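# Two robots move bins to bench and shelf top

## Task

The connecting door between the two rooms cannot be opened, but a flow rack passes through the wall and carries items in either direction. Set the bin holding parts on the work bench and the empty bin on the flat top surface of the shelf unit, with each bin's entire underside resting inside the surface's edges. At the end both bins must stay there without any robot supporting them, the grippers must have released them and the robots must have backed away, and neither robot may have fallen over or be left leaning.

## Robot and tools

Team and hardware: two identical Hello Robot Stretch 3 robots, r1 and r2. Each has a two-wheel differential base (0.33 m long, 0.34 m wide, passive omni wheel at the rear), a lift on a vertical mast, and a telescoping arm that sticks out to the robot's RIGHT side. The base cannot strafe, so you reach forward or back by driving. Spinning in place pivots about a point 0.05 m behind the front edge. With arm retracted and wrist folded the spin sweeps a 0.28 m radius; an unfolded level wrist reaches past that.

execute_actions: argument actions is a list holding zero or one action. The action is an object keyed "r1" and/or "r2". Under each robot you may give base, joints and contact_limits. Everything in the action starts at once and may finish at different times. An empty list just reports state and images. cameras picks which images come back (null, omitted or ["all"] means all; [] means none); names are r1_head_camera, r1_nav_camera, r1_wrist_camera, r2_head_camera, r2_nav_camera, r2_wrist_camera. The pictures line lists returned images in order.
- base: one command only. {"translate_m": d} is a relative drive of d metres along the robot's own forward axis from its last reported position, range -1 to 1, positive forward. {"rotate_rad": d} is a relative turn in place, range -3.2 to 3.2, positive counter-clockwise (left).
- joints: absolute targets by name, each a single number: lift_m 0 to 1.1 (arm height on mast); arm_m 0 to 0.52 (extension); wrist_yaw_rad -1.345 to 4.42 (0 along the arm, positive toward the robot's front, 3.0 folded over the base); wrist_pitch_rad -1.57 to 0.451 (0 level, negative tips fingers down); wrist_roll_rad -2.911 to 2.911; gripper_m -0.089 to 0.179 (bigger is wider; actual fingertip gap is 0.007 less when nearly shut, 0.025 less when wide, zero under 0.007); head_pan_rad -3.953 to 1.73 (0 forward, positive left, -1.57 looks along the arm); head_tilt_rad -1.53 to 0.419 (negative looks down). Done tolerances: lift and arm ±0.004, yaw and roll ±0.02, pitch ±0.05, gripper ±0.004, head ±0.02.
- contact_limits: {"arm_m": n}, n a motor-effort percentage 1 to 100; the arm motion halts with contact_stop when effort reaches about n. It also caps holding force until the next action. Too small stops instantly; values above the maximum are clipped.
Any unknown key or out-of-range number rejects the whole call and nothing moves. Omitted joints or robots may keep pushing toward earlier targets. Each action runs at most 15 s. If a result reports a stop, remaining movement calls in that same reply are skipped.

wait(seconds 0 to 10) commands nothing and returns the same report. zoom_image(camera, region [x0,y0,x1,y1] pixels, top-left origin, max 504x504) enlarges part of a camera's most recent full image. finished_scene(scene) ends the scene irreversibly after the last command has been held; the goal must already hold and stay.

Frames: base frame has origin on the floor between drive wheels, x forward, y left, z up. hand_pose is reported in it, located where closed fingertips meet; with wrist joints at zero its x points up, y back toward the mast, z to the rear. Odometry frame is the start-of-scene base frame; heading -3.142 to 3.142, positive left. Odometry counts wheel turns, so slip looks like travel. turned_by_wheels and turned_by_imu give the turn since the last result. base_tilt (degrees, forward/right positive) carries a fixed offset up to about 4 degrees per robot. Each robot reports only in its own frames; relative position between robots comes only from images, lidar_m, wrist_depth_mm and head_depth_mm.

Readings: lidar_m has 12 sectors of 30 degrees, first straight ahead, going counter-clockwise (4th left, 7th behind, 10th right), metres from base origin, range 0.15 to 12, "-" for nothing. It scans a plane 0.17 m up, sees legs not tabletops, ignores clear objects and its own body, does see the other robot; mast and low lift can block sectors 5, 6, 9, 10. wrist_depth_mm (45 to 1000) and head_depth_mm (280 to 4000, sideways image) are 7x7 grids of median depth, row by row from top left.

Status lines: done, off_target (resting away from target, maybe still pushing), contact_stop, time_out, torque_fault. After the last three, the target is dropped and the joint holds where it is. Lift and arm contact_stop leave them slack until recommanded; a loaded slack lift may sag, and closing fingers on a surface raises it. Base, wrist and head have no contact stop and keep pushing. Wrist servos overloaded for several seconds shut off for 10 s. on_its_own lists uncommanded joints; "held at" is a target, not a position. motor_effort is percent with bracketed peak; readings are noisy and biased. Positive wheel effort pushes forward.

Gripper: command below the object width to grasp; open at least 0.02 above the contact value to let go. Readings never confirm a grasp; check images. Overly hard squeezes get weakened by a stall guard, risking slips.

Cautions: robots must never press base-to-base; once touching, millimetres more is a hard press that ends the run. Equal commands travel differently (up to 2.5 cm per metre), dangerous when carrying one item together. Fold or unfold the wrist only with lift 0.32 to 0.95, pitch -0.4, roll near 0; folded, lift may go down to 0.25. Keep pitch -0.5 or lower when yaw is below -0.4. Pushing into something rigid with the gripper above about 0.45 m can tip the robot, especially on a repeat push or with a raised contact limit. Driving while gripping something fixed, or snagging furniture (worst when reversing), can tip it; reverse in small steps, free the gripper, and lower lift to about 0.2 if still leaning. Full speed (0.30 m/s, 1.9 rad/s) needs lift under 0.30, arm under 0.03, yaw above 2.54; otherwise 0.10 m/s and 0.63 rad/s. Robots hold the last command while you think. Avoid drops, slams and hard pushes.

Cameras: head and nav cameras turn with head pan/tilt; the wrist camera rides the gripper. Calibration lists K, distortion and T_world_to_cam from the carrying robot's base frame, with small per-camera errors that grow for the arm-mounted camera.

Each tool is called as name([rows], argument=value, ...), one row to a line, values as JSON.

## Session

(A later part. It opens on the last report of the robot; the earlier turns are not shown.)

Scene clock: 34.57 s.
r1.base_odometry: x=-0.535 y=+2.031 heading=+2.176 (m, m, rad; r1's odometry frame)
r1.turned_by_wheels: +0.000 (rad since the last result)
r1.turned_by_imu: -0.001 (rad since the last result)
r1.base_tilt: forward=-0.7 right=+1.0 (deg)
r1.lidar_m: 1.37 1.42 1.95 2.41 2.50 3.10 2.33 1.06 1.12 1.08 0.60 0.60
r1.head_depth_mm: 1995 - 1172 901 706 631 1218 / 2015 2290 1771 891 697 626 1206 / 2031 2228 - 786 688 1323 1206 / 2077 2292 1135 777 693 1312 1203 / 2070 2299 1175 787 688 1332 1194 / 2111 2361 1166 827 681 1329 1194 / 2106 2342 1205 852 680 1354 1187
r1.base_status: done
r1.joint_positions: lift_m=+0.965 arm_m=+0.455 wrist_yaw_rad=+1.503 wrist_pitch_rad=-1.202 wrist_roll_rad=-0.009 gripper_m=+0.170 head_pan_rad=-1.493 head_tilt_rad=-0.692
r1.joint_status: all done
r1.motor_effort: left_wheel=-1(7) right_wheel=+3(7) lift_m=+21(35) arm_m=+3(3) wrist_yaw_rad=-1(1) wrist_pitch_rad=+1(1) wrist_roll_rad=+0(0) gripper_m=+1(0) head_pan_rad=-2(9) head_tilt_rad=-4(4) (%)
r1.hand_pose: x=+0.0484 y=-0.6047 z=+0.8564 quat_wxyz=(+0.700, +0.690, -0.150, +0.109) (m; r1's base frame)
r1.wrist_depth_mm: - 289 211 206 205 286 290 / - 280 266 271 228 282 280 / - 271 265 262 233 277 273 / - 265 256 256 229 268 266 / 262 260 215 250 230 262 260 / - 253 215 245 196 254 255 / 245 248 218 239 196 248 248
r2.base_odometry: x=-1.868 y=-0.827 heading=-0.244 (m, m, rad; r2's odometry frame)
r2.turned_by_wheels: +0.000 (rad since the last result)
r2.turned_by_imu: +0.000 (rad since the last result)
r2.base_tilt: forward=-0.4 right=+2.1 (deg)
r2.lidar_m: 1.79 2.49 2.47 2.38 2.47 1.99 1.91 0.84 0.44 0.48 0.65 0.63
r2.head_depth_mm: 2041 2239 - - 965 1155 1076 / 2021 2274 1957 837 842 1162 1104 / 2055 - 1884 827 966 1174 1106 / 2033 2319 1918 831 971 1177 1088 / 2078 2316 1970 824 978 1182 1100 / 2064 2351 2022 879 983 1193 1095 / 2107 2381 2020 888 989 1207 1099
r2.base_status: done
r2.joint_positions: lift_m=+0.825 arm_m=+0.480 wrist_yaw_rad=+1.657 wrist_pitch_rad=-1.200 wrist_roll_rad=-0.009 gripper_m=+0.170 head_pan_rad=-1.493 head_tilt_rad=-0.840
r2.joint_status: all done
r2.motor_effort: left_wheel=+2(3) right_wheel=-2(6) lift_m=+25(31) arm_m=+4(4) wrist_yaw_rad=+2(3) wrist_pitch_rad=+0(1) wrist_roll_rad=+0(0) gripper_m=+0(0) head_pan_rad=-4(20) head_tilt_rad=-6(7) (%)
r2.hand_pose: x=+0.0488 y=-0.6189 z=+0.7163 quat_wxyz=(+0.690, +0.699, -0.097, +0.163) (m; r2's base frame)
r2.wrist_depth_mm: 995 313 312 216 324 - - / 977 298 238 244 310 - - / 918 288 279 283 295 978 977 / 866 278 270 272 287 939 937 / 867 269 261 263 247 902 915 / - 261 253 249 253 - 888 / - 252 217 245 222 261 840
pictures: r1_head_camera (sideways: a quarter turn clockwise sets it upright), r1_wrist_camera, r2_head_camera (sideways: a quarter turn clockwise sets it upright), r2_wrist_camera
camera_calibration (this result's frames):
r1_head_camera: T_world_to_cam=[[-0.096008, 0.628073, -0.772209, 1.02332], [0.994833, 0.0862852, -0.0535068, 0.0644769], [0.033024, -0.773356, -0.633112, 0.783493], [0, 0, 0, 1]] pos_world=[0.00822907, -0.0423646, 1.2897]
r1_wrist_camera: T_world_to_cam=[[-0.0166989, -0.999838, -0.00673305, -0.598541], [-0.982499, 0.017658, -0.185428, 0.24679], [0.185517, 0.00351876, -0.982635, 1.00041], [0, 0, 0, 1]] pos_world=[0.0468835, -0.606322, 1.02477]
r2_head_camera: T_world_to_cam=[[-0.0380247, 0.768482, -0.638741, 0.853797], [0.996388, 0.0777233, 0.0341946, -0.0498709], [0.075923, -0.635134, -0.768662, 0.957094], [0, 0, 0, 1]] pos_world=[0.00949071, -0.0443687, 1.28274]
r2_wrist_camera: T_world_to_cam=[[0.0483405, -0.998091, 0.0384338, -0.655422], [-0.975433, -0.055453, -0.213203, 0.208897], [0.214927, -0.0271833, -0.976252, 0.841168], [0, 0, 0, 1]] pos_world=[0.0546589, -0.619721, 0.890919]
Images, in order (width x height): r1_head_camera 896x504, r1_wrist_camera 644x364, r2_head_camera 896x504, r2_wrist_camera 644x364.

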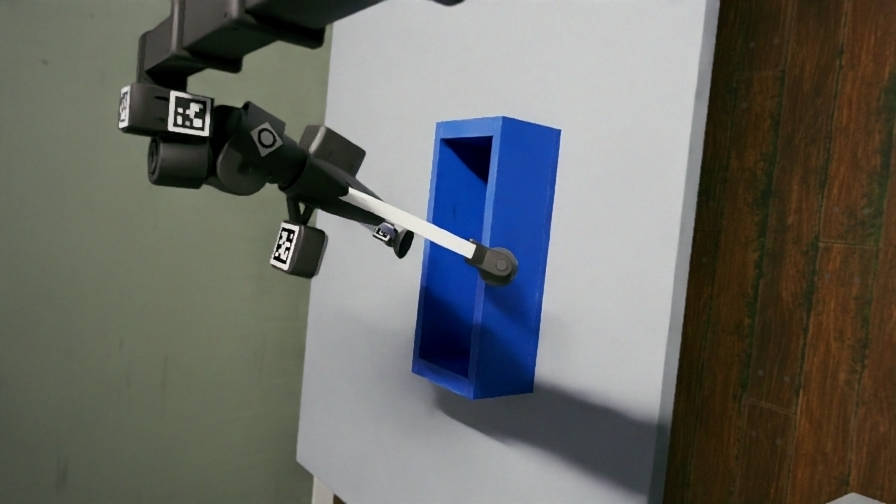

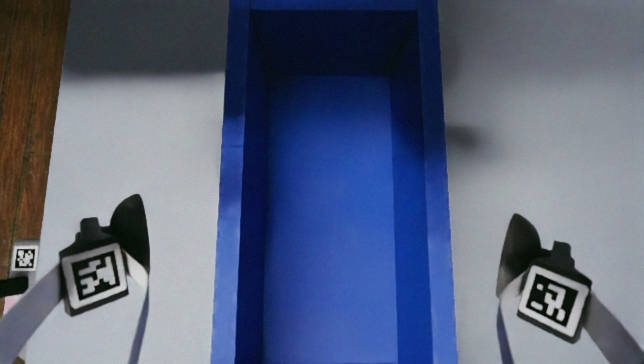

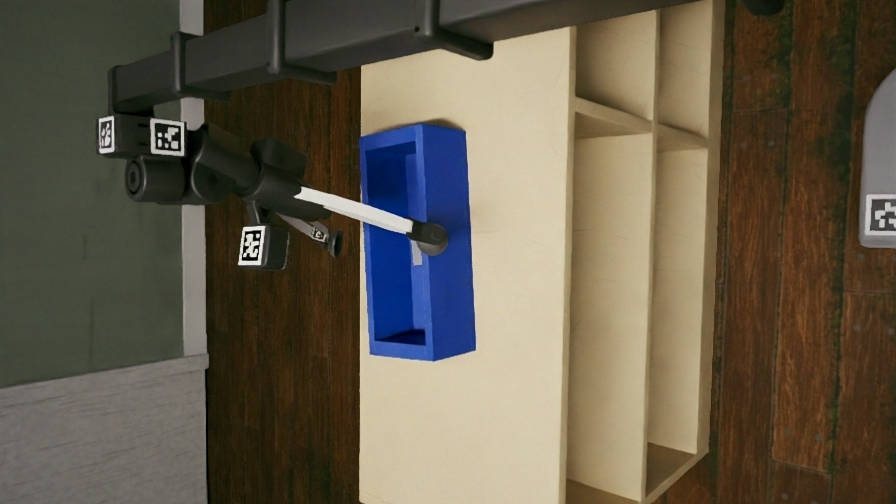

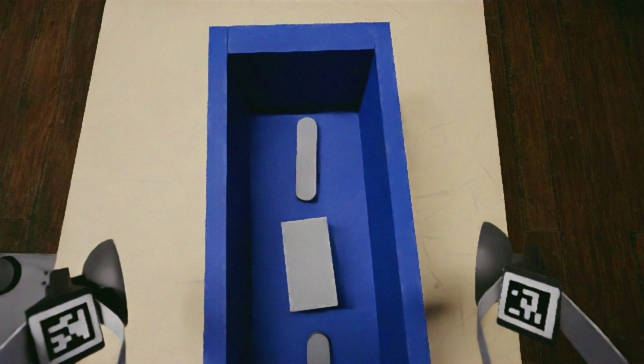

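execute_actions([
  {"r1":{"joints":{"arm_m":0.46,"lift_m":0.927}},"r2":{"joints":{"arm_m":0.485,"lift_m":0.78}}},
], cameras=[])

execute_actions([
  {"r1":{"joints":{"gripper_m":0.08}},"r2":{"joints":{"gripper_m":0.08}}},
], cameras=[])

execute_actions([
  {"r1":{"joints":{"lift_m":0.97}},"r2":{"joints":{"lift_m":0.83}}},
], cameras=["r1_wrist_camera","r2_wrist_camera"])

Scene clock: 36.00 s.
r1.base_odometry: x=-0.535 y=+2.031 heading=+2.176 (m, m, rad; r1's odometry frame)
r1.turned_by_wheels: +0.000 (rad since the last result)
r1.turned_by_imu: +0.000 (rad since the last result)
r1.base_tilt: forward=-0.7 right=+1.0 (deg)
r1.lidar_m: 1.36 1.42 1.94 2.40 2.50 3.09 2.33 1.06 1.12 1.07 0.60 0.60
r1.head_depth_mm: 2005 2183 - 868 707 631 1220 / 2021 2181 1166 888 697 626 1218 / 2024 2229 - 782 689 1323 1201 / 2053 2290 2466 775 690 1308 1196 / 2054 2318 1178 783 685 1337 1200 / 2076 2355 1165 826 682 1338 1192 / 2096 2360 1215 854 676 1345 1177
r1.base_status: not commanded
r1.joint_positions: lift_m=+0.927 arm_m=+0.460 wrist_yaw_rad=+1.502 wrist_pitch_rad=-1.202 wrist_roll_rad=-0.009 gripper_m=+0.170 head_pan_rad=-1.493 head_tilt_rad=-0.692
r1.joint_status: all done
r1.motor_effort: left_wheel=-2(1) right_wheel=+3(3) lift_m=+21(18) arm_m=+3(3) wrist_yaw_rad=+0(1) wrist_pitch_rad=+1(1) wrist_roll_rad=+0(1) gripper_m=+1(1) head_pan_rad=-2(2) head_tilt_rad=-4(4) (%)
r1.hand_pose: x=+0.0484 y=-0.6097 z=+0.8184 quat_wxyz=(+0.700, +0.690, -0.150, +0.109) (m; r1's base frame)
r1.wrist_depth_mm: 247 244 169 205 180 246 248 / 240 240 170 228 179 240 241 / 232 234 170 223 179 235 233 / 227 227 170 217 178 226 230 / 221 220 171 211 178 222 222 / - 215 171 206 177 216 218 / 211 212 171 203 176 210 211
r2.base_odometry: x=-1.868 y=-0.827 heading=-0.244 (m, m, rad; r2's odometry frame)
r2.turned_by_wheels: +0.000 (rad since the last result)
r2.turned_by_imu: +0.000 (rad since the last result)
r2.base_tilt: forward=-0.6 right=+2.0 (deg)
r2.lidar_m: 1.79 2.49 2.46 2.38 2.47 1.99 1.92 0.84 0.44 0.48 0.65 0.63
r2.head_depth_mm: 2035 2275 1999 - 977 1165 1060 / 2043 2206 1969 840 840 1165 1099 / 2034 2294 1858 823 969 1164 1105 / 2065 2321 1956 830 979 1173 1092 / 2070 2346 2012 828 981 1188 1094 / 2070 2362 2011 878 982 1195 1100 / 2072 2388 2029 888 979 1205 1099
r2.base_status: not commanded
r2.joint_positions: lift_m=+0.780 arm_m=+0.485 wrist_yaw_rad=+1.657 wrist_pitch_rad=-1.200 wrist_roll_rad=-0.009 gripper_m=+0.170 head_pan_rad=-1.493 head_tilt_rad=-0.840
r2.joint_status: all done
r2.motor_effort: left_wheel=+1(2) right_wheel=-2(2) lift_m=+25(27) arm_m=+4(5) wrist_yaw_rad=+2(2) wrist_pitch_rad=+0(0) wrist_roll_rad=+0(0) gripper_m=+0(0) head_pan_rad=-5(4) head_tilt_rad=-7(7) (%)
r2.hand_pose: x=+0.0488 y=-0.6238 z=+0.6714 quat_wxyz=(+0.690, +0.699, -0.097, +0.163) (m; r2's base frame)
r2.wrist_depth_mm: 602 260 178 190 269 277 - / 250 250 215 240 197 265 - / 241 241 229 236 203 255 938 / 230 233 221 226 178 244 890 / 223 225 189 191 183 237 854 / 216 214 207 185 163 - 836 / - 209 201 205 167 219 807
pictures: none
No camera images: the call's "cameras" was empty. Leave "cameras" out to get every camera's image.

Scene clock: 37.40 s.
r1.base_odometry: x=-0.535 y=+2.031 heading=+2.176 (m, m, rad; r1's odometry frame)
r1.turned_by_wheels: +0.000 (rad since the last result)
r1.turned_by_imu: -0.001 (rad since the last result)
r1.base_tilt: forward=-0.7 right=+1.0 (deg)
r1.lidar_m: 1.37 1.42 1.95 2.40 2.50 3.08 2.33 1.06 1.12 1.08 0.60 0.60
r1.head_depth_mm: 1989 2173 - 872 706 630 1218 / 2019 2175 1164 890 699 627 1215 / 2025 2248 - 783 689 1312 1212 / 2046 2294 2472 775 692 1318 1210 / 2076 2305 1178 783 687 1341 1193 / 2103 2305 1161 828 681 1331 1194 / 2092 2383 1218 854 680 1354 1180
r1.base_status: not commanded
r1.joint_positions: lift_m=+0.927 arm_m=+0.460 wrist_yaw_rad=+1.502 wrist_pitch_rad=-1.199 wrist_roll_rad=-0.010 gripper_m=+0.081 head_pan_rad=-1.493 head_tilt_rad=-0.692
r1.joint_status: all done
r1.motor_effort: left_wheel=-3(3) right_wheel=+6(6) lift_m=+21(21) arm_m=+3(3) wrist_yaw_rad=-1(1) wrist_pitch_rad=+0(1) wrist_roll_rad=+1(1) gripper_m=-17(94) head_pan_rad=-2(2) head_tilt_rad=-4(4) (%)
r1.hand_pose: x=+0.0490 y=-0.6098 z=+0.8185 quat_wxyz=(+0.700, +0.689, -0.150, +0.110) (m; r1's base frame)
r1.wrist_depth_mm: 247 248 188 205 180 252 250 / 242 242 172 232 178 243 242 / 234 236 170 225 179 237 236 / 227 229 171 219 178 230 231 / 222 223 172 214 177 225 225 / 217 - 173 209 175 - 219 / 212 212 174 203 176 214 215
r2.base_odometry: x=-1.868 y=-0.827 heading=-0.244 (m, m, rad; r2's odometry frame)
r2.turned_by_wheels: +0.000 (rad since the last result)
r2.turned_by_imu: +0.000 (rad since the last result)
r2.base_tilt: forward=-0.7 right=+2.1 (deg)
r2.lidar_m: 1.78 2.50 2.47 2.38 2.47 1.99 1.92 0.84 0.44 0.47 0.65 0.63
r2.head_depth_mm: 2048 2271 1987 - 978 1161 1054 / 2023 2201 1941 838 836 1158 1093 / 2066 2283 1849 822 969 1179 1102 / 2041 2305 1965 832 971 1171 1091 / 2073 2370 1987 819 978 1175 1093 / 2081 2367 2002 880 978 1199 1096 / 2049 2361 2025 882 988 1206 1100
r2.base_status: not commanded
r2.joint_positions: lift_m=+0.780 arm_m=+0.485 wrist_yaw_rad=+1.658 wrist_pitch_rad=-1.211 wrist_roll_rad=-0.009 gripper_m=+0.081 head_pan_rad=-1.493 head_tilt_rad=-0.840
r2.joint_status: all done
r2.motor_effort: left_wheel=+2(1) right_wheel=-2(2) lift_m=+28(28) arm_m=+4(4) wrist_yaw_rad=+2(2) wrist_pitch_rad=+5(6) wrist_roll_rad=+0(0) gripper_m=-22(95) head_pan_rad=-4(4) head_tilt_rad=-6(6) (%)
r2.hand_pose: x=+0.0460 y=-0.6240 z=+0.6704 quat_wxyz=(+0.690, +0.700, -0.093, +0.160) (m; r2's base frame)
r2.wrist_depth_mm: 257 254 176 189 262 274 - / 246 246 214 238 199 260 983 / 238 237 228 232 178 252 938 / 227 227 219 224 181 242 899 / 222 221 184 188 161 234 854 / 215 132 206 181 164 230 845 / 209 128 199 203 149 217 809
pictures: none
No camera images: the call's "cameras" was empty. Leave "cameras" out to get every camera's image.

Scene clock: 38.70 s.
r1.base_odometry: x=-0.535 y=+2.031 heading=+2.176 (m, m, rad; r1's odometry frame)
r1.turned_by_wheels: +0.000 (rad since the last result)
r1.turned_by_imu: +0.000 (rad since the last result)
r1.base_tilt: forward=-0.6 right=+1.0 (deg)
r1.lidar_m: 1.37 1.42 1.94 2.40 2.50 3.09 2.32 1.06 1.12 1.07 0.60 0.60
r1.head_depth_mm: 1976 - 1167 897 708 630 1215 / 2008 2297 2400 860 696 626 1219 / 2030 2245 - 733 685 1329 1210 / 2040 2293 1140 739 693 1309 1202 / 2064 2323 1172 696 688 1331 1192 / 2100 2302 1168 770 681 1333 1193 / 2108 2390 1208 850 678 1351 1182
r1.base_status: not commanded
r1.joint_positions: lift_m=+0.970 arm_m=+0.460 wrist_yaw_rad=+1.502 wrist_pitch_rad=-1.207 wrist_roll_rad=-0.012 gripper_m=+0.081 head_pan_rad=-1.493 head_tilt_rad=-0.692
r1.joint_status: all done
r1.motor_effort: left_wheel=-2(3) right_wheel=+3(6) lift_m=+38(42) arm_m=+3(4) wrist_yaw_rad=-1(0) wrist_pitch_rad=+4(5) wrist_roll_rad=+2(2) gripper_m=-17(17) head_pan_rad=-2(2) head_tilt_rad=-4(4) (%)
r1.hand_pose: x=+0.0470 y=-0.6097 z=+0.8602 quat_wxyz=(+0.701, +0.690, -0.147, +0.108) (m; r1's base frame)
r1.wrist_depth_mm: - 293 166 208 183 293 293 / - 282 167 225 182 288 284 / - 276 169 221 181 275 280 / 272 271 170 217 179 270 269 / 263 261 172 213 177 266 265 / 257 254 173 211 175 - 258 / 248 251 174 207 174 253 254
r2.base_odometry: x=-1.868 y=-0.827 heading=-0.244 (m, m, rad; r2's odometry frame)
r2.turned_by_wheels: +0.000 (rad since the last result)
r2.turned_by_imu: +0.000 (rad since the last result)
r2.base_tilt: forward=-0.6 right=+2.1 (deg)
r2.lidar_m: 1.79 2.49 2.47 2.38 2.46 1.98 1.92 0.84 0.44 0.47 0.65 0.62
r2.head_depth_mm: 2019 2254 - 859 958 1166 1076 / 2000 2310 1962 836 840 1160 1097 / 2041 - 853 805 965 1168 1101 / 2062 2289 850 810 975 1165 1094 / 2082 2345 2003 815 976 1178 1096 / 2069 2383 2004 878 977 1193 1103 / 2071 2370 2028 887 985 1200 1103
r2.base_status: not commanded
r2.joint_positions: lift_m=+0.830 arm_m=+0.485 wrist_yaw_rad=+1.658 wrist_pitch_rad=-1.213 wrist_roll_rad=-0.009 gripper_m=+0.084 head_pan_rad=-1.493 head_tilt_rad=-0.840
r2.joint_status: all done
r2.motor_effort: left_wheel=+2(2) right_wheel=-2(2) lift_m=+39(40) arm_m=+4(4) wrist_yaw_rad=+2(2) wrist_pitch_rad=+6(7) wrist_roll_rad=+0(0) gripper_m=-20(22) head_pan_rad=-5(4) head_tilt_rad=-7(7) (%)
r2.hand_pose: x=+0.0455 y=-0.6241 z=+0.7199 quat_wxyz=(+0.690, +0.700, -0.092, +0.159) (m; r2's base frame)
r2.wrist_depth_mm: 974 312 176 187 321 - - / 960 300 213 240 201 - - / 902 287 227 235 205 959 - / 899 277 219 226 181 930 936 / 272 271 186 189 160 896 911 / 260 133 204 182 164 912 903 / - 129 199 202 149 266 866
pictures: r1_wrist_camera, r2_wrist_camera
camera_calibration (this result's frames):
r1_wrist_camera: T_world_to_cam=[[-0.0136561, -0.99989, -0.00571223, -0.604536], [-0.983601, 0.0144606, -0.17978, 0.239459], [0.179842, 0.00316348, -0.98369, 1.00546], [0, 0, 0, 1]] pos_world=[0.0464521, -0.611113, 1.02866]
r2_wrist_camera: T_world_to_cam=[[0.0496276, -0.998009, 0.0389248, -0.660977], [-0.978078, -0.0564543, -0.200442, 0.19652], [0.20224, -0.028124, -0.978932, 0.847086], [0, 0, 0, 1]] pos_world=[0.0536994, -0.624743, 0.894359]
Images, in order (width x height): r1_wrist_camera 644x364, r2_wrist_camera 644x364.

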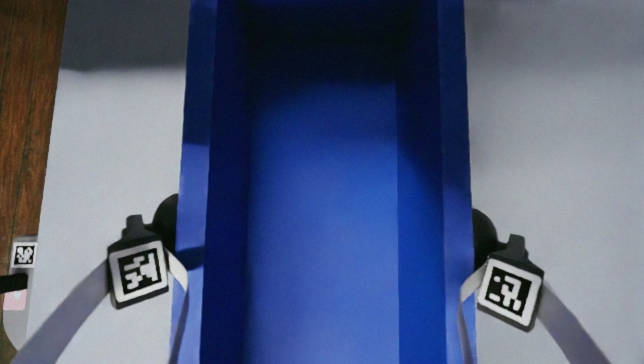

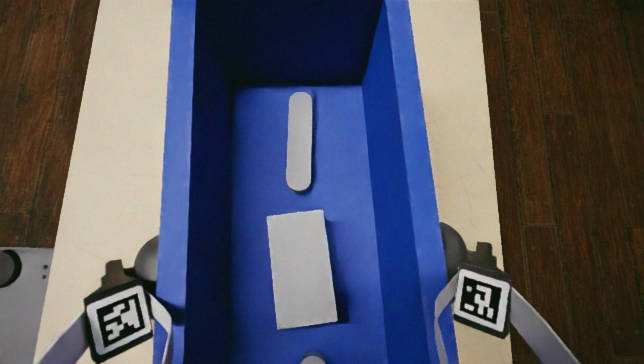

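execute_actions(actions=[])

Scene clock: 42.23 s.
r1.base_odometry: x=-0.535 y=+2.031 heading=+2.176 (m, m, rad; r1's odometry frame)
r1.turned_by_wheels: +0.000 (rad since the last result)
r1.turned_by_imu: -0.001 (rad since the last result)
r1.base_tilt: forward=-0.7 right=+0.9 (deg)
r1.lidar_m: 1.36 1.42 1.94 2.41 2.50 3.10 2.33 1.06 1.12 1.07 0.60 0.60
r1.head_depth_mm: 1996 - 1166 899 706 628 1216 / 2019 2276 2419 858 695 627 1216 / 2048 2237 - 729 686 1315 1214 / 2045 2308 1140 739 694 1311 1207 / 2057 2341 1175 693 688 1337 1192 / 2099 2354 1167 770 681 1330 1193 / 2121 2354 1212 851 678 1353 1177
r1.base_status: not commanded
r1.joint_positions: lift_m=+0.970 arm_m=+0.460 wrist_yaw_rad=+1.502 wrist_pitch_rad=-1.207 wrist_roll_rad=-0.012 gripper_m=+0.081 head_pan_rad=-1.493 head_tilt_rad=-0.692
r1.joint_status: all done
r1.motor_effort: left_wheel=-2(3) right_wheel=+3(6) lift_m=+38(42) arm_m=+3(4) wrist_yaw_rad=+0(0) wrist_pitch_rad=+4(5) wrist_roll_rad=+2(2) gripper_m=-17(17) head_pan_rad=-2(2) head_tilt_rad=-5(4) (%)
r1.hand_pose: x=+0.0470 y=-0.6097 z=+0.8602 quat_wxyz=(+0.701, +0.690, -0.147, +0.108) (m; r1's base frame)
r1.wrist_depth_mm: - 288 166 209 184 293 290 / - 284 168 226 182 282 286 / - 277 168 223 181 278 276 / 272 269 171 218 180 273 270 / 263 263 172 213 177 263 265 / 258 255 173 211 176 - 258 / 249 252 175 205 174 252 252
r2.base_odometry: x=-1.868 y=-0.827 heading=-0.244 (m, m, rad; r2's odometry frame)
r2.turned_by_wheels: +0.000 (rad since the last result)
r2.turned_by_imu: +0.000 (rad since the last result)
r2.base_tilt: forward=-0.6 right=+2.0 (deg)
r2.lidar_m: 1.78 2.50 2.47 2.38 2.47 1.99 1.91 0.84 0.44 0.47 0.65 0.63
r2.head_depth_mm: 2010 2233 - 856 961 1163 1077 / 1994 2291 1956 841 843 1170 1097 / 2049 - 850 803 968 1170 1101 / 2072 2321 847 809 968 1175 1091 / 2073 2336 2000 811 975 1181 1097 / 2059 2362 1992 876 983 1195 1096 / 2058 2363 2029 882 987 1202 1104
r2.base_status: not commanded
r2.joint_positions: lift_m=+0.830 arm_m=+0.485 wrist_yaw_rad=+1.658 wrist_pitch_rad=-1.213 wrist_roll_rad=-0.009 gripper_m=+0.084 head_pan_rad=-1.493 head_tilt_rad=-0.840
r2.joint_status: all done
r2.motor_effort: left_wheel=+3(2) right_wheel=-2(2) lift_m=+39(40) arm_m=+4(4) wrist_yaw_rad=+2(2) wrist_pitch_rad=+6(7) wrist_roll_rad=+0(0) gripper_m=-21(22) head_pan_rad=-5(4) head_tilt_rad=-6(7) (%)
r2.hand_pose: x=+0.0455 y=-0.6241 z=+0.7199 quat_wxyz=(+0.690, +0.700, -0.092, +0.159) (m; r2's base frame)
r2.wrist_depth_mm: 996 311 176 186 317 - - / 978 301 212 239 201 - - / 901 289 227 234 205 984 998 / 894 278 218 224 181 914 945 / 273 269 187 188 161 883 922 / 259 132 205 180 163 920 887 / - 128 198 202 149 264 878
pictures: r1_head_camera (sideways: a quarter turn clockwise sets it upright), r1_nav_camera (sideways: a quarter turn counterclockwise sets it upright), r1_wrist_camera, r2_head_camera (sideways: a quarter turn clockwise sets it upright), r2_nav_camera (sideways: a quarter turn counterclockwise sets it upright), r2_wrist_camera
camera_calibration (this result's frames):
r1_head_camera: T_world_to_cam=[[-0.0959951, 0.628075, -0.772209, 1.02332], [0.994834, 0.0862647, -0.0535068, 0.0644769], [0.0330081, -0.773356, -0.633112, 0.783493], [0, 0, 0, 1]] pos_world=[0.0082282, -0.0423646, 1.2897]
r1_nav_camera: T_world_to_cam=[[0.0283908, -0.651527, 0.758094, -0.941843], [-0.995178, -0.0896592, -0.0397859, 0.106946], [0.0938917, -0.753309, -0.65093, 0.796039], [0, 0, 0, 1]] pos_world=[0.0584282, -0.00438325, 1.23643]
r1_wrist_camera: T_world_to_cam=[[-0.0136558, -0.99989, -0.00571219, -0.604536], [-0.983601, 0.0144604, -0.179779, 0.239458], [0.179842, 0.00316348, -0.98369, 1.00546], [0, 0, 0, 1]] pos_world=[0.0464521, -0.611113, 1.02866]
r2_head_camera: T_world_to_cam=[[-0.0380245, 0.768482, -0.638741, 0.853797], [0.996388, 0.077723, 0.0341946, -0.0498709], [0.0759228, -0.635134, -0.768662, 0.957094], [0, 0, 0, 1]] pos_world=[0.0094907, -0.0443687, 1.28274]
r2_nav_camera: T_world_to_cam=[[0.0942016, -0.773893, 0.626271, -0.775536], [-0.995348, -0.0859931, 0.0434537, 0.00307288], [0.0202264, -0.627451, -0.778394, 0.967336], [0, 0, 0, 1]] pos_world=[0.0565496, 0.00703721, 1.23853]
r2_wrist_camera: T_world_to_cam=[[0.0496275, -0.998009, 0.0389248, -0.660977], [-0.978078, -0.0564541, -0.200442, 0.19652], [0.20224, -0.028124, -0.978932, 0.847087], [0, 0, 0, 1]] pos_world=[0.0536994, -0.624743, 0.894359]
Images, in order (width x height): r1_head_camera 896x504, r1_nav_camera 672x504, r1_wrist_camera 644x364, r2_head_camera 896x504, r2_nav_camera 672x504, r2_wrist_camera 644x364.

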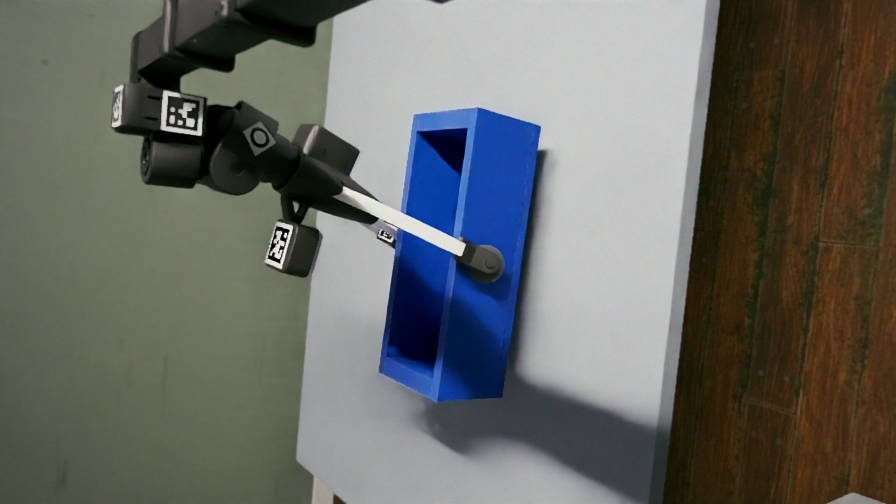

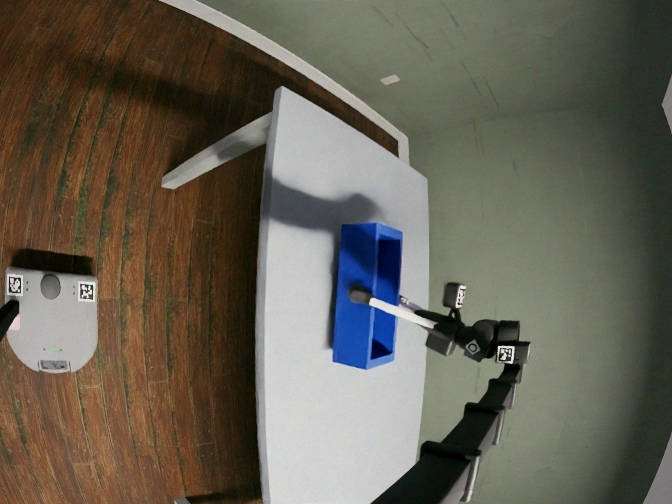

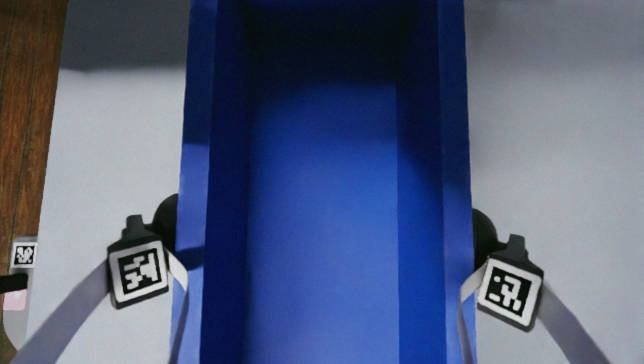

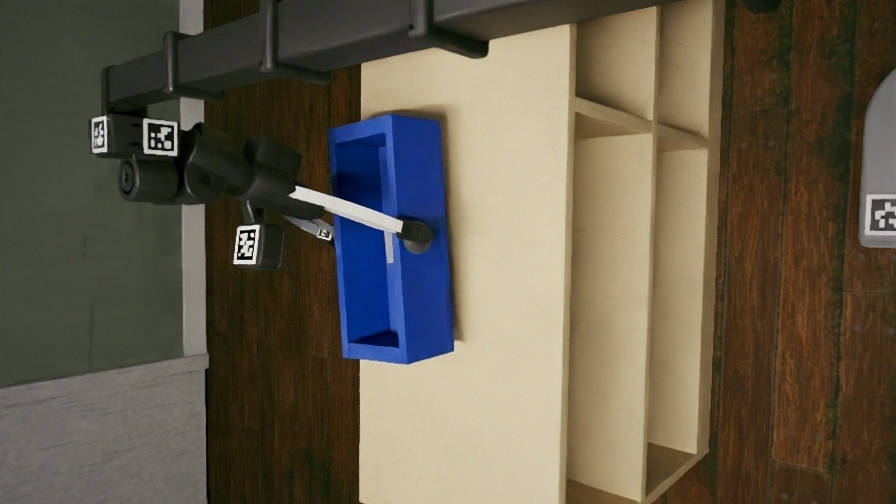

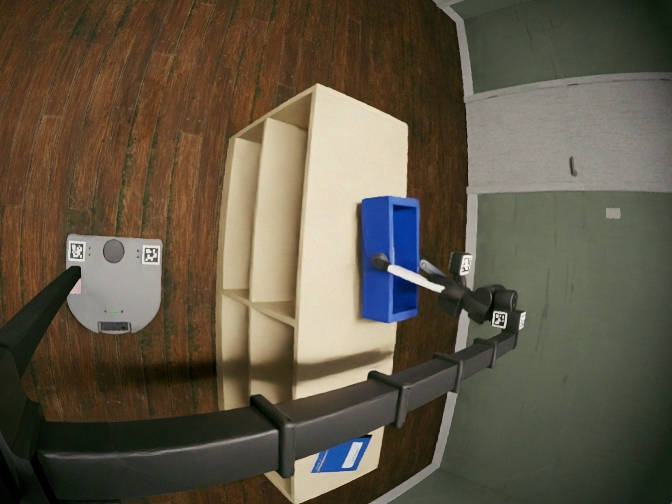

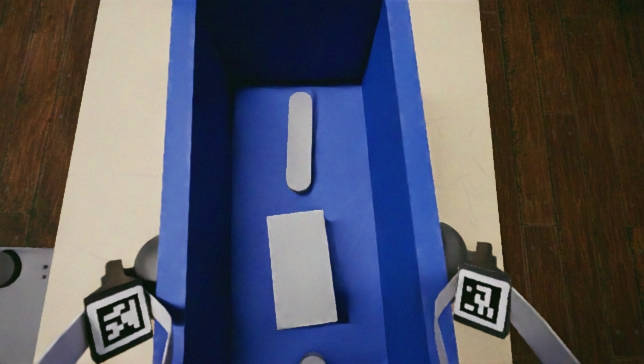

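execute_actions([
  {"r1":{"base":{"translate_m":-1.0},"joints":{"lift_m":1.0,"arm_m":0.18,"head_pan_rad":-2.6,"head_tilt_rad":-0.5}},"r2":{"base":{"translate_m":1.0},"joints":{"lift_m":0.92,"arm_m":0.45,"wrist_yaw_rad":1.6,"head_pan_rad":-0.6,"head_tilt_rad":-0.6}}},
], cameras=["r1_nav_camera","r2_nav_camera"])

execute_actions([
  {"r1":{"base":{"translate_m":-1.0},"joints":{"lift_m":0.93}},"r2":{"base":{"translate_m":0.6},"joints":{"head_pan_rad":-1.2,"head_tilt_rad":-0.75}}},
], cameras=["r1_nav_camera","r2_nav_camera","r2_head_camera","r2_wrist_camera"])

Scene clock: 53.47 s.
r1.base_odometry: x=+0.035 y=+1.209 heading=+2.176 (m, m, rad; r1's odometry frame)
r1.turned_by_wheels: +0.000 (rad since the last result)
r1.turned_by_imu: +0.000 (rad since the last result)
r1.base_tilt: forward=-0.7 right=+1.0 (deg)
r1.lidar_m: 2.37 2.47 2.48 2.41 2.50 2.03 1.33 1.36 2.47 0.42 1.12 1.49
r1.head_depth_mm: 1685 1786 1930 1687 2074 - - / 1771 1906 2035 1656 1569 - - / 1856 2002 2182 1641 1700 - - / 1970 2136 2325 2519 2275 - - / 2092 2263 2519 2673 - - - / 2247 2448 2700 2878 - - - / 2429 2659 2882 3011 - - 1243
r1.base_status: done
r1.joint_positions: lift_m=+1.000 arm_m=+0.180 wrist_yaw_rad=+1.502 wrist_pitch_rad=-1.208 wrist_roll_rad=-0.012 gripper_m=+0.081 head_pan_rad=-2.593 head_tilt_rad=-0.507
r1.joint_status: all done
r1.motor_effort: left_wheel=-1(6) right_wheel=+3(6) lift_m=+38(39) arm_m=-2(4) wrist_yaw_rad=-1(1) wrist_pitch_rad=+4(4) wrist_roll_rad=+2(2) gripper_m=-17(16) head_pan_rad=-1(29) head_tilt_rad=+5(23) (%)
r1.hand_pose: x=+0.0469 y=-0.3301 z=+0.8902 quat_wxyz=(+0.701, +0.690, -0.147, +0.108) (m; r1's base frame)
r1.wrist_depth_mm: - - 167 208 183 326 327 / - - 167 227 181 317 319 / - - 168 221 180 310 313 / - - 170 218 179 303 304 / - - 171 214 176 297 294 / - - 173 211 176 - 290 / - - 175 207 175 - 985
r2.base_odometry: x=-0.898 y=-1.069 heading=-0.244 (m, m, rad; r2's odometry frame)
r2.turned_by_wheels: +0.000 (rad since the last result)
r2.turned_by_imu: -0.005 (rad since the last result)
r2.base_tilt: forward=-0.6 right=+2.1 (deg)
r2.lidar_m: 1.40 1.45 1.97 2.38 2.46 3.05 1.78 0.67 0.74 2.37 1.98 0.80
r2.head_depth_mm: 1782 2045 2393 2061 1651 1355 1163 / 1634 1869 2131 2089 1646 1367 1162 / 1507 1674 1906 1200 1574 1380 1170 / 1416 1576 1711 1133 1330 1379 1170 / 1323 1466 1493 1740 1145 1292 1172 / 1234 1356 1624 1254 1610 1392 1175 / 1165 1267 1493 1485 1651 1397 1179
r2.base_status: done
r2.joint_positions: lift_m=+0.920 arm_m=+0.450 wrist_yaw_rad=+1.603 wrist_pitch_rad=-1.214 wrist_roll_rad=-0.009 gripper_m=+0.087 head_pan_rad=-0.607 head_tilt_rad=-0.606
r2.joint_status: all done
r2.on_its_own: gripper_m is held at +0.086, not at your +0.080, by its stall guard, which is not easing now
r2.motor_effort: left_wheel=+2(6) right_wheel=-2(3) lift_m=+39(40) arm_m=-3(3) wrist_yaw_rad=-2(2) wrist_pitch_rad=+7(7) wrist_roll_rad=+1(0) gripper_m=-19(21) head_pan_rad=+5(62) head_tilt_rad=+5(32) (%)
r2.hand_pose: x=+0.0454 y=-0.5933 z=+0.8098 quat_wxyz=(+0.695, +0.697, -0.111, +0.139) (m; r2's base frame)
r2.wrist_depth_mm: - - 176 188 - - - / - - 213 238 200 - - / - - 225 234 206 - - / 997 972 218 226 182 - - / 949 950 207 189 161 - - / - 131 204 181 165 948 989 / - 128 198 202 150 918 944
pictures: r1_nav_camera (sideways: a quarter turn counterclockwise sets it upright), r2_nav_camera (sideways: a quarter turn counterclockwise sets it upright)
camera_calibration (this result's frames):
r1_nav_camera: T_world_to_cam=[[-0.43968, -0.242543, 0.864786, -1.07808], [-0.537389, 0.842526, -0.0369221, 0.100434], [-0.719649, -0.48096, -0.500782, 0.605664], [0, 0, 0, 1]] pos_world=[0.0158266, -0.0548002, 1.23932]
r2_nav_camera: T_world_to_cam=[[0.522217, -0.321757, 0.789786, -0.991242], [-0.571645, -0.81931, 0.0441943, -0.000489186], [0.63286, -0.474556, -0.611789, 0.74691], [0, 0, 0, 1]] pos_world=[0.0446749, 0.0351107, 1.23984]
Images, in order (width x height): r1_nav_camera 672x504, r2_nav_camera 672x504.

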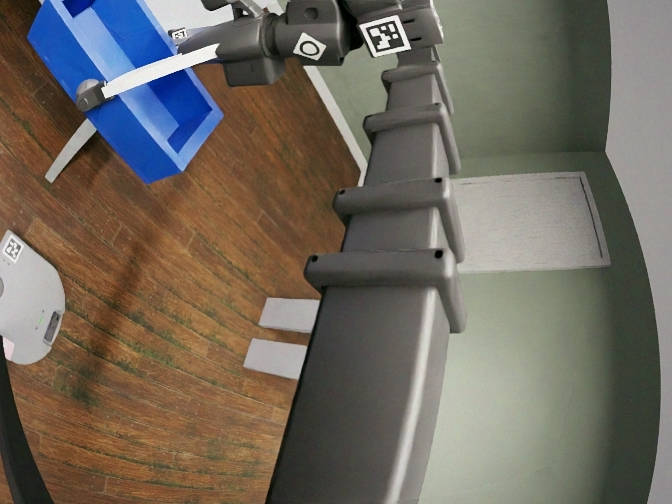

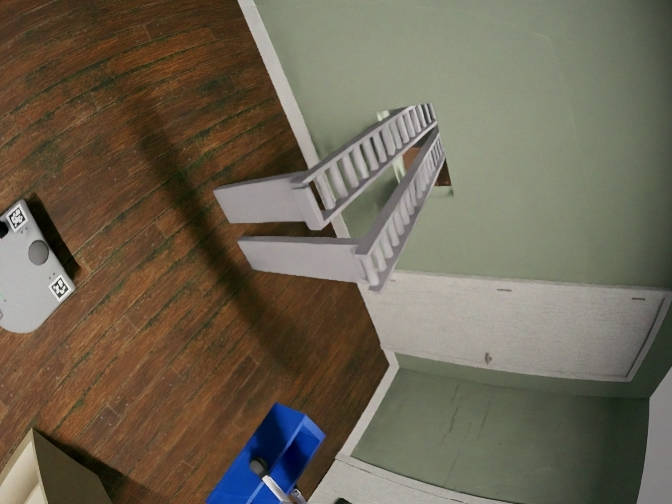

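Scene clock: 64.43 s.
r1.base_odometry: x=+0.604 y=+0.387 heading=+2.176 (m, m, rad; r1's odometry frame)
r1.turned_by_wheels: +0.000 (rad since the last result)
r1.turned_by_imu: +0.000 (rad since the last result)
r1.base_tilt: forward=-0.7 right=+0.9 (deg)
r1.lidar_m: 2.47 3.41 2.49 2.41 1.34 0.98 0.95 0.38 0.42 2.37 1.47 1.09
r1.head_depth_mm: 790 844 903 969 1051 1145 1254 / 834 888 961 1029 1154 1242 1303 / 884 948 1023 1128 1118 1319 1379 / 934 1008 1099 1308 1140 839 1398 / 998 1081 1180 1302 1158 810 - / 1069 1168 1288 1434 1472 919 - / 1151 1261 1393 1554 1725 - -
r1.base_status: done
r1.joint_positions: lift_m=+0.930 arm_m=+0.180 wrist_yaw_rad=+1.502 wrist_pitch_rad=-1.208 wrist_roll_rad=-0.012 gripper_m=+0.081 head_pan_rad=-2.593 head_tilt_rad=-0.507
r1.joint_status: all done
r1.motor_effort: left_wheel=-2(7) right_wheel=+4(6) lift_m=+23(34) arm_m=-2(2) wrist_yaw_rad=-1(1) wrist_pitch_rad=+4(4) wrist_roll_rad=+2(2) gripper_m=-16(17) head_pan_rad=-2(2) head_tilt_rad=+4(5) (%)
r1.hand_pose: x=+0.0468 y=-0.3301 z=+0.8208 quat_wxyz=(+0.701, +0.690, -0.147, +0.108) (m; r1's base frame)
r1.wrist_depth_mm: - - 166 206 182 - - / - - 168 227 181 - - / - - 169 221 181 - - / - - 169 216 179 - - / 999 - 171 214 178 - - / 954 - 173 210 175 - 992 / 948 975 176 205 175 936 984
r2.base_odometry: x=-0.316 y=-1.214 heading=-0.244 (m, m, rad; r2's odometry frame)
r2.turned_by_wheels: +0.000 (rad since the last result)
r2.turned_by_imu: -0.003 (rad since the last result)
r2.base_tilt: forward=-0.6 right=+2.1 (deg)
r2.lidar_m: 0.80 0.83 1.12 2.39 2.47 3.35 1.79 1.20 2.46 0.60 0.30 0.83
r2.head_depth_mm: 1927 2154 2167 667 1468 1265 1104 / 1988 2241 2261 717 1477 1270 1114 / 2067 2341 2252 729 1046 1241 1105 / 1935 2098 2221 874 1459 756 1029 / 1487 1638 1798 916 1514 762 1098 / 1219 1320 1461 937 1479 770 1123 / 1061 1133 1201 1001 858 1219 1127
r2.base_status: done
r2.joint_positions: lift_m=+0.920 arm_m=+0.450 wrist_yaw_rad=+1.603 wrist_pitch_rad=-1.214 wrist_roll_rad=-0.009 gripper_m=+0.087 head_pan_rad=-1.193 head_tilt_rad=-0.740
r2.joint_status: all done
r2.on_its_own: gripper_m is held at +0.086, not at your +0.080, by its stall guard, which is not easing now
r2.motor_effort: left_wheel=+2(5) right_wheel=-2(4) lift_m=+39(39) arm_m=-3(3) wrist_yaw_rad=-2(1) wrist_pitch_rad=+7(7) wrist_roll_rad=+1(0) gripper_m=-19(19) head_pan_rad=-4(50) head_tilt_rad=-7(25) (%)
r2.hand_pose: x=+0.0454 y=-0.5933 z=+0.8098 quat_wxyz=(+0.695, +0.697, -0.111, +0.139) (m; r2's base frame)
r2.wrist_depth_mm: 453 445 177 189 - - - / 441 434 213 238 202 - - / 426 432 224 234 205 - - / 418 407 218 224 181 - - / 924 925 208 190 160 989 - / - 132 203 181 164 989 956 / - 128 199 202 149 886 938
pictures: r1_nav_camera (sideways: a quarter turn counterclockwise sets it upright), r2_head_camera (sideways: a quarter turn clockwise sets it upright), r2_nav_camera (sideways: a quarter turn counterclockwise sets it upright), r2_wrist_camera
camera_calibration (this result's frames):
r1_nav_camera: T_world_to_cam=[[-0.439646, -0.242521, 0.864809, -1.07811], [-0.537388, 0.842526, -0.0369212, 0.100433], [-0.71967, -0.480971, -0.500741, 0.605611], [0, 0, 0, 1]] pos_world=[0.015824, -0.0548018, 1.23933]
r2_head_camera: T_world_to_cam=[[-0.238601, 0.660341, -0.712053, 0.950553], [0.927656, 0.371883, 0.0340277, -0.0492386], [0.28727, -0.652421, -0.7013, 0.868203], [0, 0, 0, 1]] pos_world=[0.0230706, -0.0429433, 1.28739]
r2_nav_camera: T_world_to_cam=[[0.294308, -0.650016, 0.700616, -0.873632], [-0.927081, -0.372261, 0.0440638, 0.00185657], [0.23217, -0.662496, -0.712177, 0.879933], [0, 0, 0, 1]] pos_world=[0.0545441, 0.0157687, 1.23867]
r2_wrist_camera: T_world_to_cam=[[-0.00557047, -0.999225, 0.0389713, -0.632036], [-0.979951, -0.00230698, -0.199223, 0.247403], [0.199159, -0.0392997, -0.979179, 0.929696], [0, 0, 0, 1]] pos_world=[0.0537654, -0.594439, 0.984258]
Images, in order (width x height): r1_nav_camera 672x504, r2_head_camera 896x504, r2_nav_camera 672x504, r2_wrist_camera 644x364.

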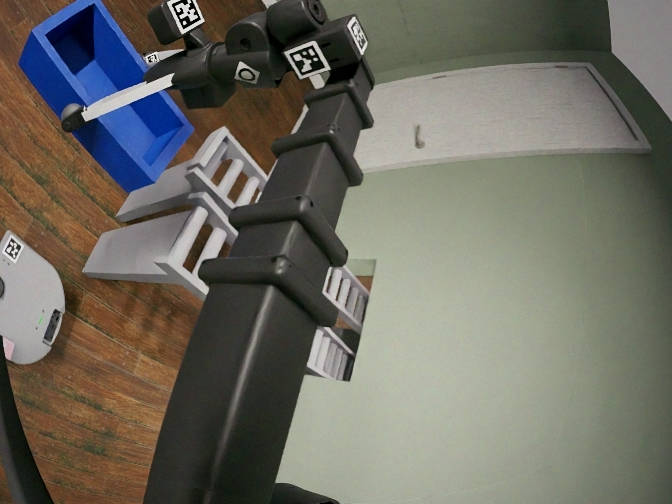

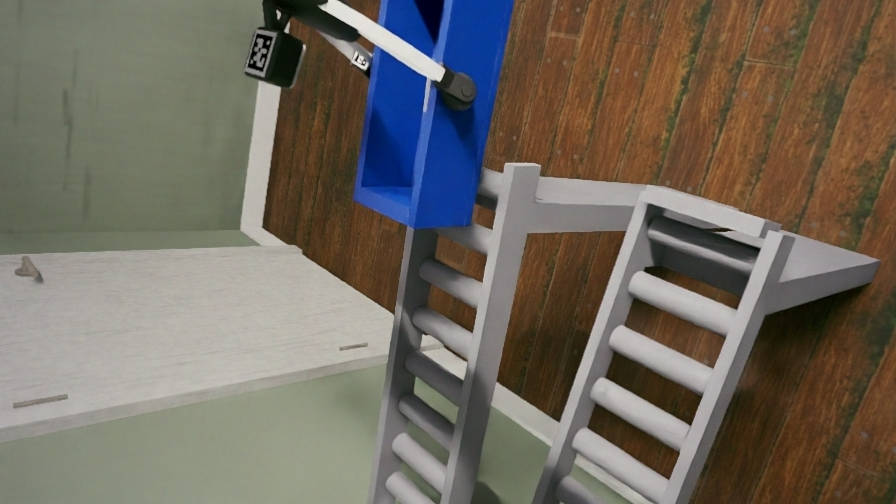

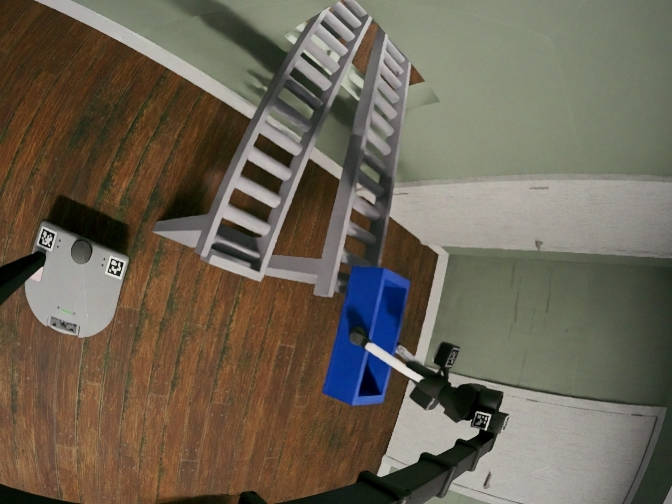

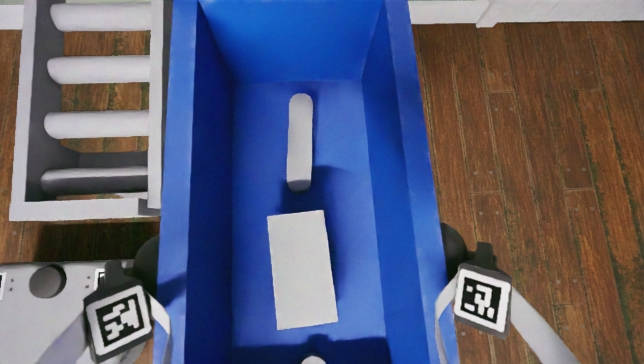

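execute_actions([
  {"r1":{"base":{"translate_m":-0.54},"joints":{"lift_m":0.90,"arm_m":0.162,"wrist_pitch_rad":-1.1,"head_pan_rad":-1.5,"head_tilt_rad":-1.0}},"r2":{"base":{"translate_m":0.25},"joints":{"arm_m":0.44,"lift_m":0.89,"wrist_pitch_rad":-1.27,"head_pan_rad":-1.5,"head_tilt_rad":-0.75}}},
], cameras=["r1_head_camera","r1_wrist_camera","r2_head_camera","r2_wrist_camera"])

Scene clock: 71.23 s.
r1.base_odometry: x=+0.911 y=-0.057 heading=+2.176 (m, m, rad; r1's odometry frame)
r1.turned_by_wheels: +0.000 (rad since the last result)
r1.turned_by_imu: +0.000 (rad since the last result)
r1.base_tilt: forward=-0.7 right=+0.9 (deg)
r1.lidar_m: 1.64 3.41 2.50 1.55 0.57 0.42 0.41 0.43 0.58 1.56 0.31 0.33
r1.head_depth_mm: 1626 - 1411 850 720 1083 1075 / 2153 - - 838 695 1187 1127 / 2208 2376 - 578 554 1199 1148 / 2218 2235 1912 - 567 1197 1150 / 2251 2243 1901 601 589 1202 1111 / 2269 2209 1847 595 580 1009 1100 / 2308 2196 1836 564 576 1178 1093
r1.base_status: done
r1.joint_positions: lift_m=+0.900 arm_m=+0.162 wrist_yaw_rad=+1.502 wrist_pitch_rad=-1.117 wrist_roll_rad=-0.012 gripper_m=+0.081 head_pan_rad=-1.507 head_tilt_rad=-0.988
r1.joint_status: all done
r1.motor_effort: left_wheel=-2(8) right_wheel=+4(3) lift_m=+23(23) arm_m=-1(3) wrist_yaw_rad=-1(1) wrist_pitch_rad=+9(11) wrist_roll_rad=+2(2) gripper_m=-16(17) head_pan_rad=+3(30) head_tilt_rad=-7(34) (%)
r1.hand_pose: x=+0.0691 y=-0.3137 z=+0.7981 quat_wxyz=(+0.695, +0.682, -0.178, +0.139) (m; r1's base frame)
r1.wrist_depth_mm: - - 166 210 183 - - / - - 167 223 182 399 413 / - - 169 220 179 399 411 / - - 170 219 179 386 387 / 986 - 173 215 177 362 373 / 958 - 173 212 175 - 353 / 917 - 173 207 174 348 917
r2.base_odometry: x=-0.073 y=-1.274 heading=-0.244 (m, m, rad; r2's odometry frame)
r2.turned_by_wheels: +0.000 (rad since the last result)
r2.turned_by_imu: -0.001 (rad since the last result)
r2.base_tilt: forward=-0.7 right=+2.0 (deg)
r2.lidar_m: 0.55 0.57 0.77 2.05 2.47 3.36 2.02 1.44 0.26 0.25 0.79 0.57
r2.head_depth_mm: 1952 2139 - 1781 1469 1260 1101 / 1942 - 2241 722 1413 719 1048 / 1966 2202 2144 724 852 746 752 / 1999 2277 2205 752 1427 743 1081 / 1997 2273 2287 731 1441 743 1080 / 1794 1799 1808 1575 1450 743 1077 / 1279 1281 1327 1196 1197 748 1082
r2.base_status: done
r2.joint_positions: lift_m=+0.890 arm_m=+0.440 wrist_yaw_rad=+1.603 wrist_pitch_rad=-1.282 wrist_roll_rad=-0.009 gripper_m=+0.087 head_pan_rad=-1.493 head_tilt_rad=-0.740
r2.joint_status: all done
r2.on_its_own: gripper_m is held at +0.086, not at your +0.080, by its stall guard, which is not easing now
r2.motor_effort: left_wheel=+2(6) right_wheel=-2(4) lift_m=+29(33) arm_m=-3(4) wrist_yaw_rad=-2(2) wrist_pitch_rad=+6(9) wrist_roll_rad=+0(0) gripper_m=-19(19) head_pan_rad=-4(34) head_tilt_rad=-5(6) (%)
r2.hand_pose: x=+0.0284 y=-0.5839 z=+0.7762 quat_wxyz=(+0.699, +0.701, -0.087, +0.116) (m; r2's base frame)
r2.wrist_depth_mm: 373 378 177 188 791 888 901 / 662 368 213 239 202 - - / 671 369 225 234 178 - - / 641 361 216 225 182 973 990 / 358 341 209 189 161 968 961 / 350 132 204 180 164 950 953 / 391 129 198 202 149 884 952
pictures: r1_head_camera (sideways: a quarter turn clockwise sets it upright), r1_wrist_camera, r2_head_camera (sideways: a quarter turn clockwise sets it upright), r2_wrist_camera
camera_calibration (this result's frames):
r1_head_camera: T_world_to_cam=[[-0.0997306, 0.826429, -0.554138, 0.739181], [0.994981, 0.0874241, -0.0486886, 0.0581835], [0.00820733, -0.556212, -0.831, 1.04099], [0, 0, 0, 1]] pos_world=[0.00728388, -0.0369568, 1.2775]
r1_wrist_camera: T_world_to_cam=[[-0.013466, -0.999909, -0.000704405, -0.31264], [-0.963314, 0.013162, -0.268054, 0.31444], [0.268039, -0.00293107, -0.963404, 0.915235], [0, 0, 0, 1]] pos_world=[0.0533757, -0.314068, 0.965807]
r2_head_camera: T_world_to_cam=[[-0.0328157, 0.701453, -0.71196, 0.949176], [0.996122, 0.0811389, 0.0340281, -0.0496569], [0.0816368, -0.708082, -0.701395, 0.86958], [0, 0, 0, 1]] pos_world=[0.00962241, -0.0460385, 1.28738]
r2_wrist_camera: T_world_to_cam=[[-0.00292899, -0.999137, 0.0414221, -0.623312], [-0.991226, -0.00257284, -0.13215, 0.172132], [0.132142, -0.0414457, -0.990364, 0.909931], [0, 0, 0, 1]] pos_world=[0.0485553, -0.584618, 0.949729]
Images, in order (width x height): r1_head_camera 896x504, r1_wrist_camera 644x364, r2_head_camera 896x504, r2_wrist_camera 644x364.

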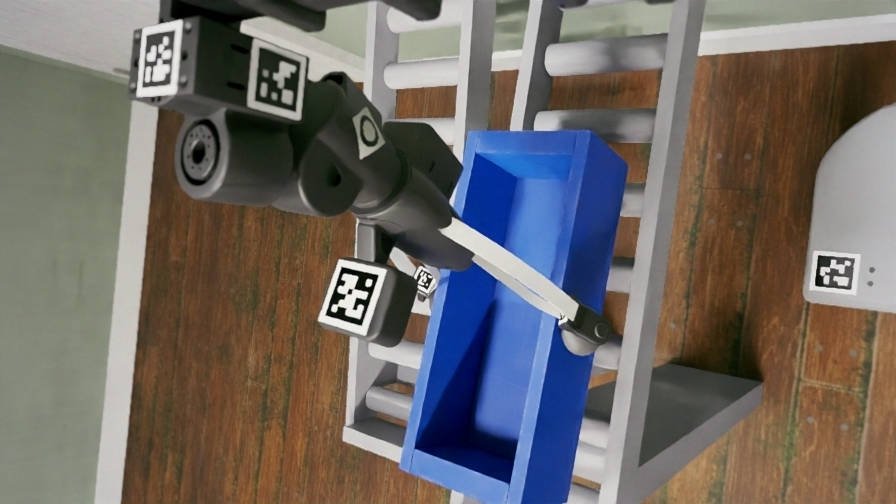

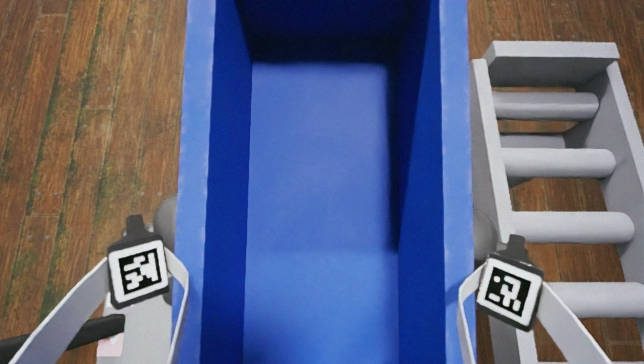

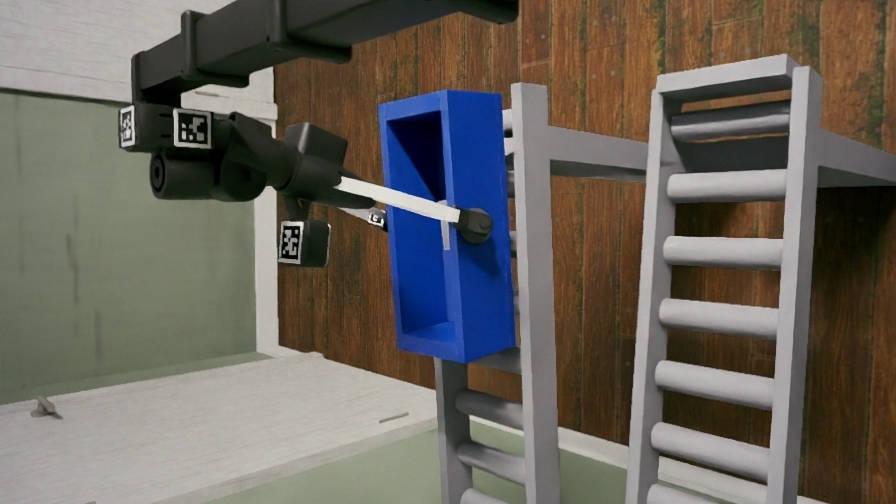

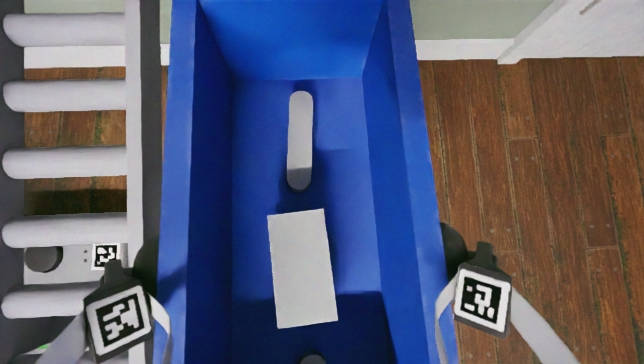

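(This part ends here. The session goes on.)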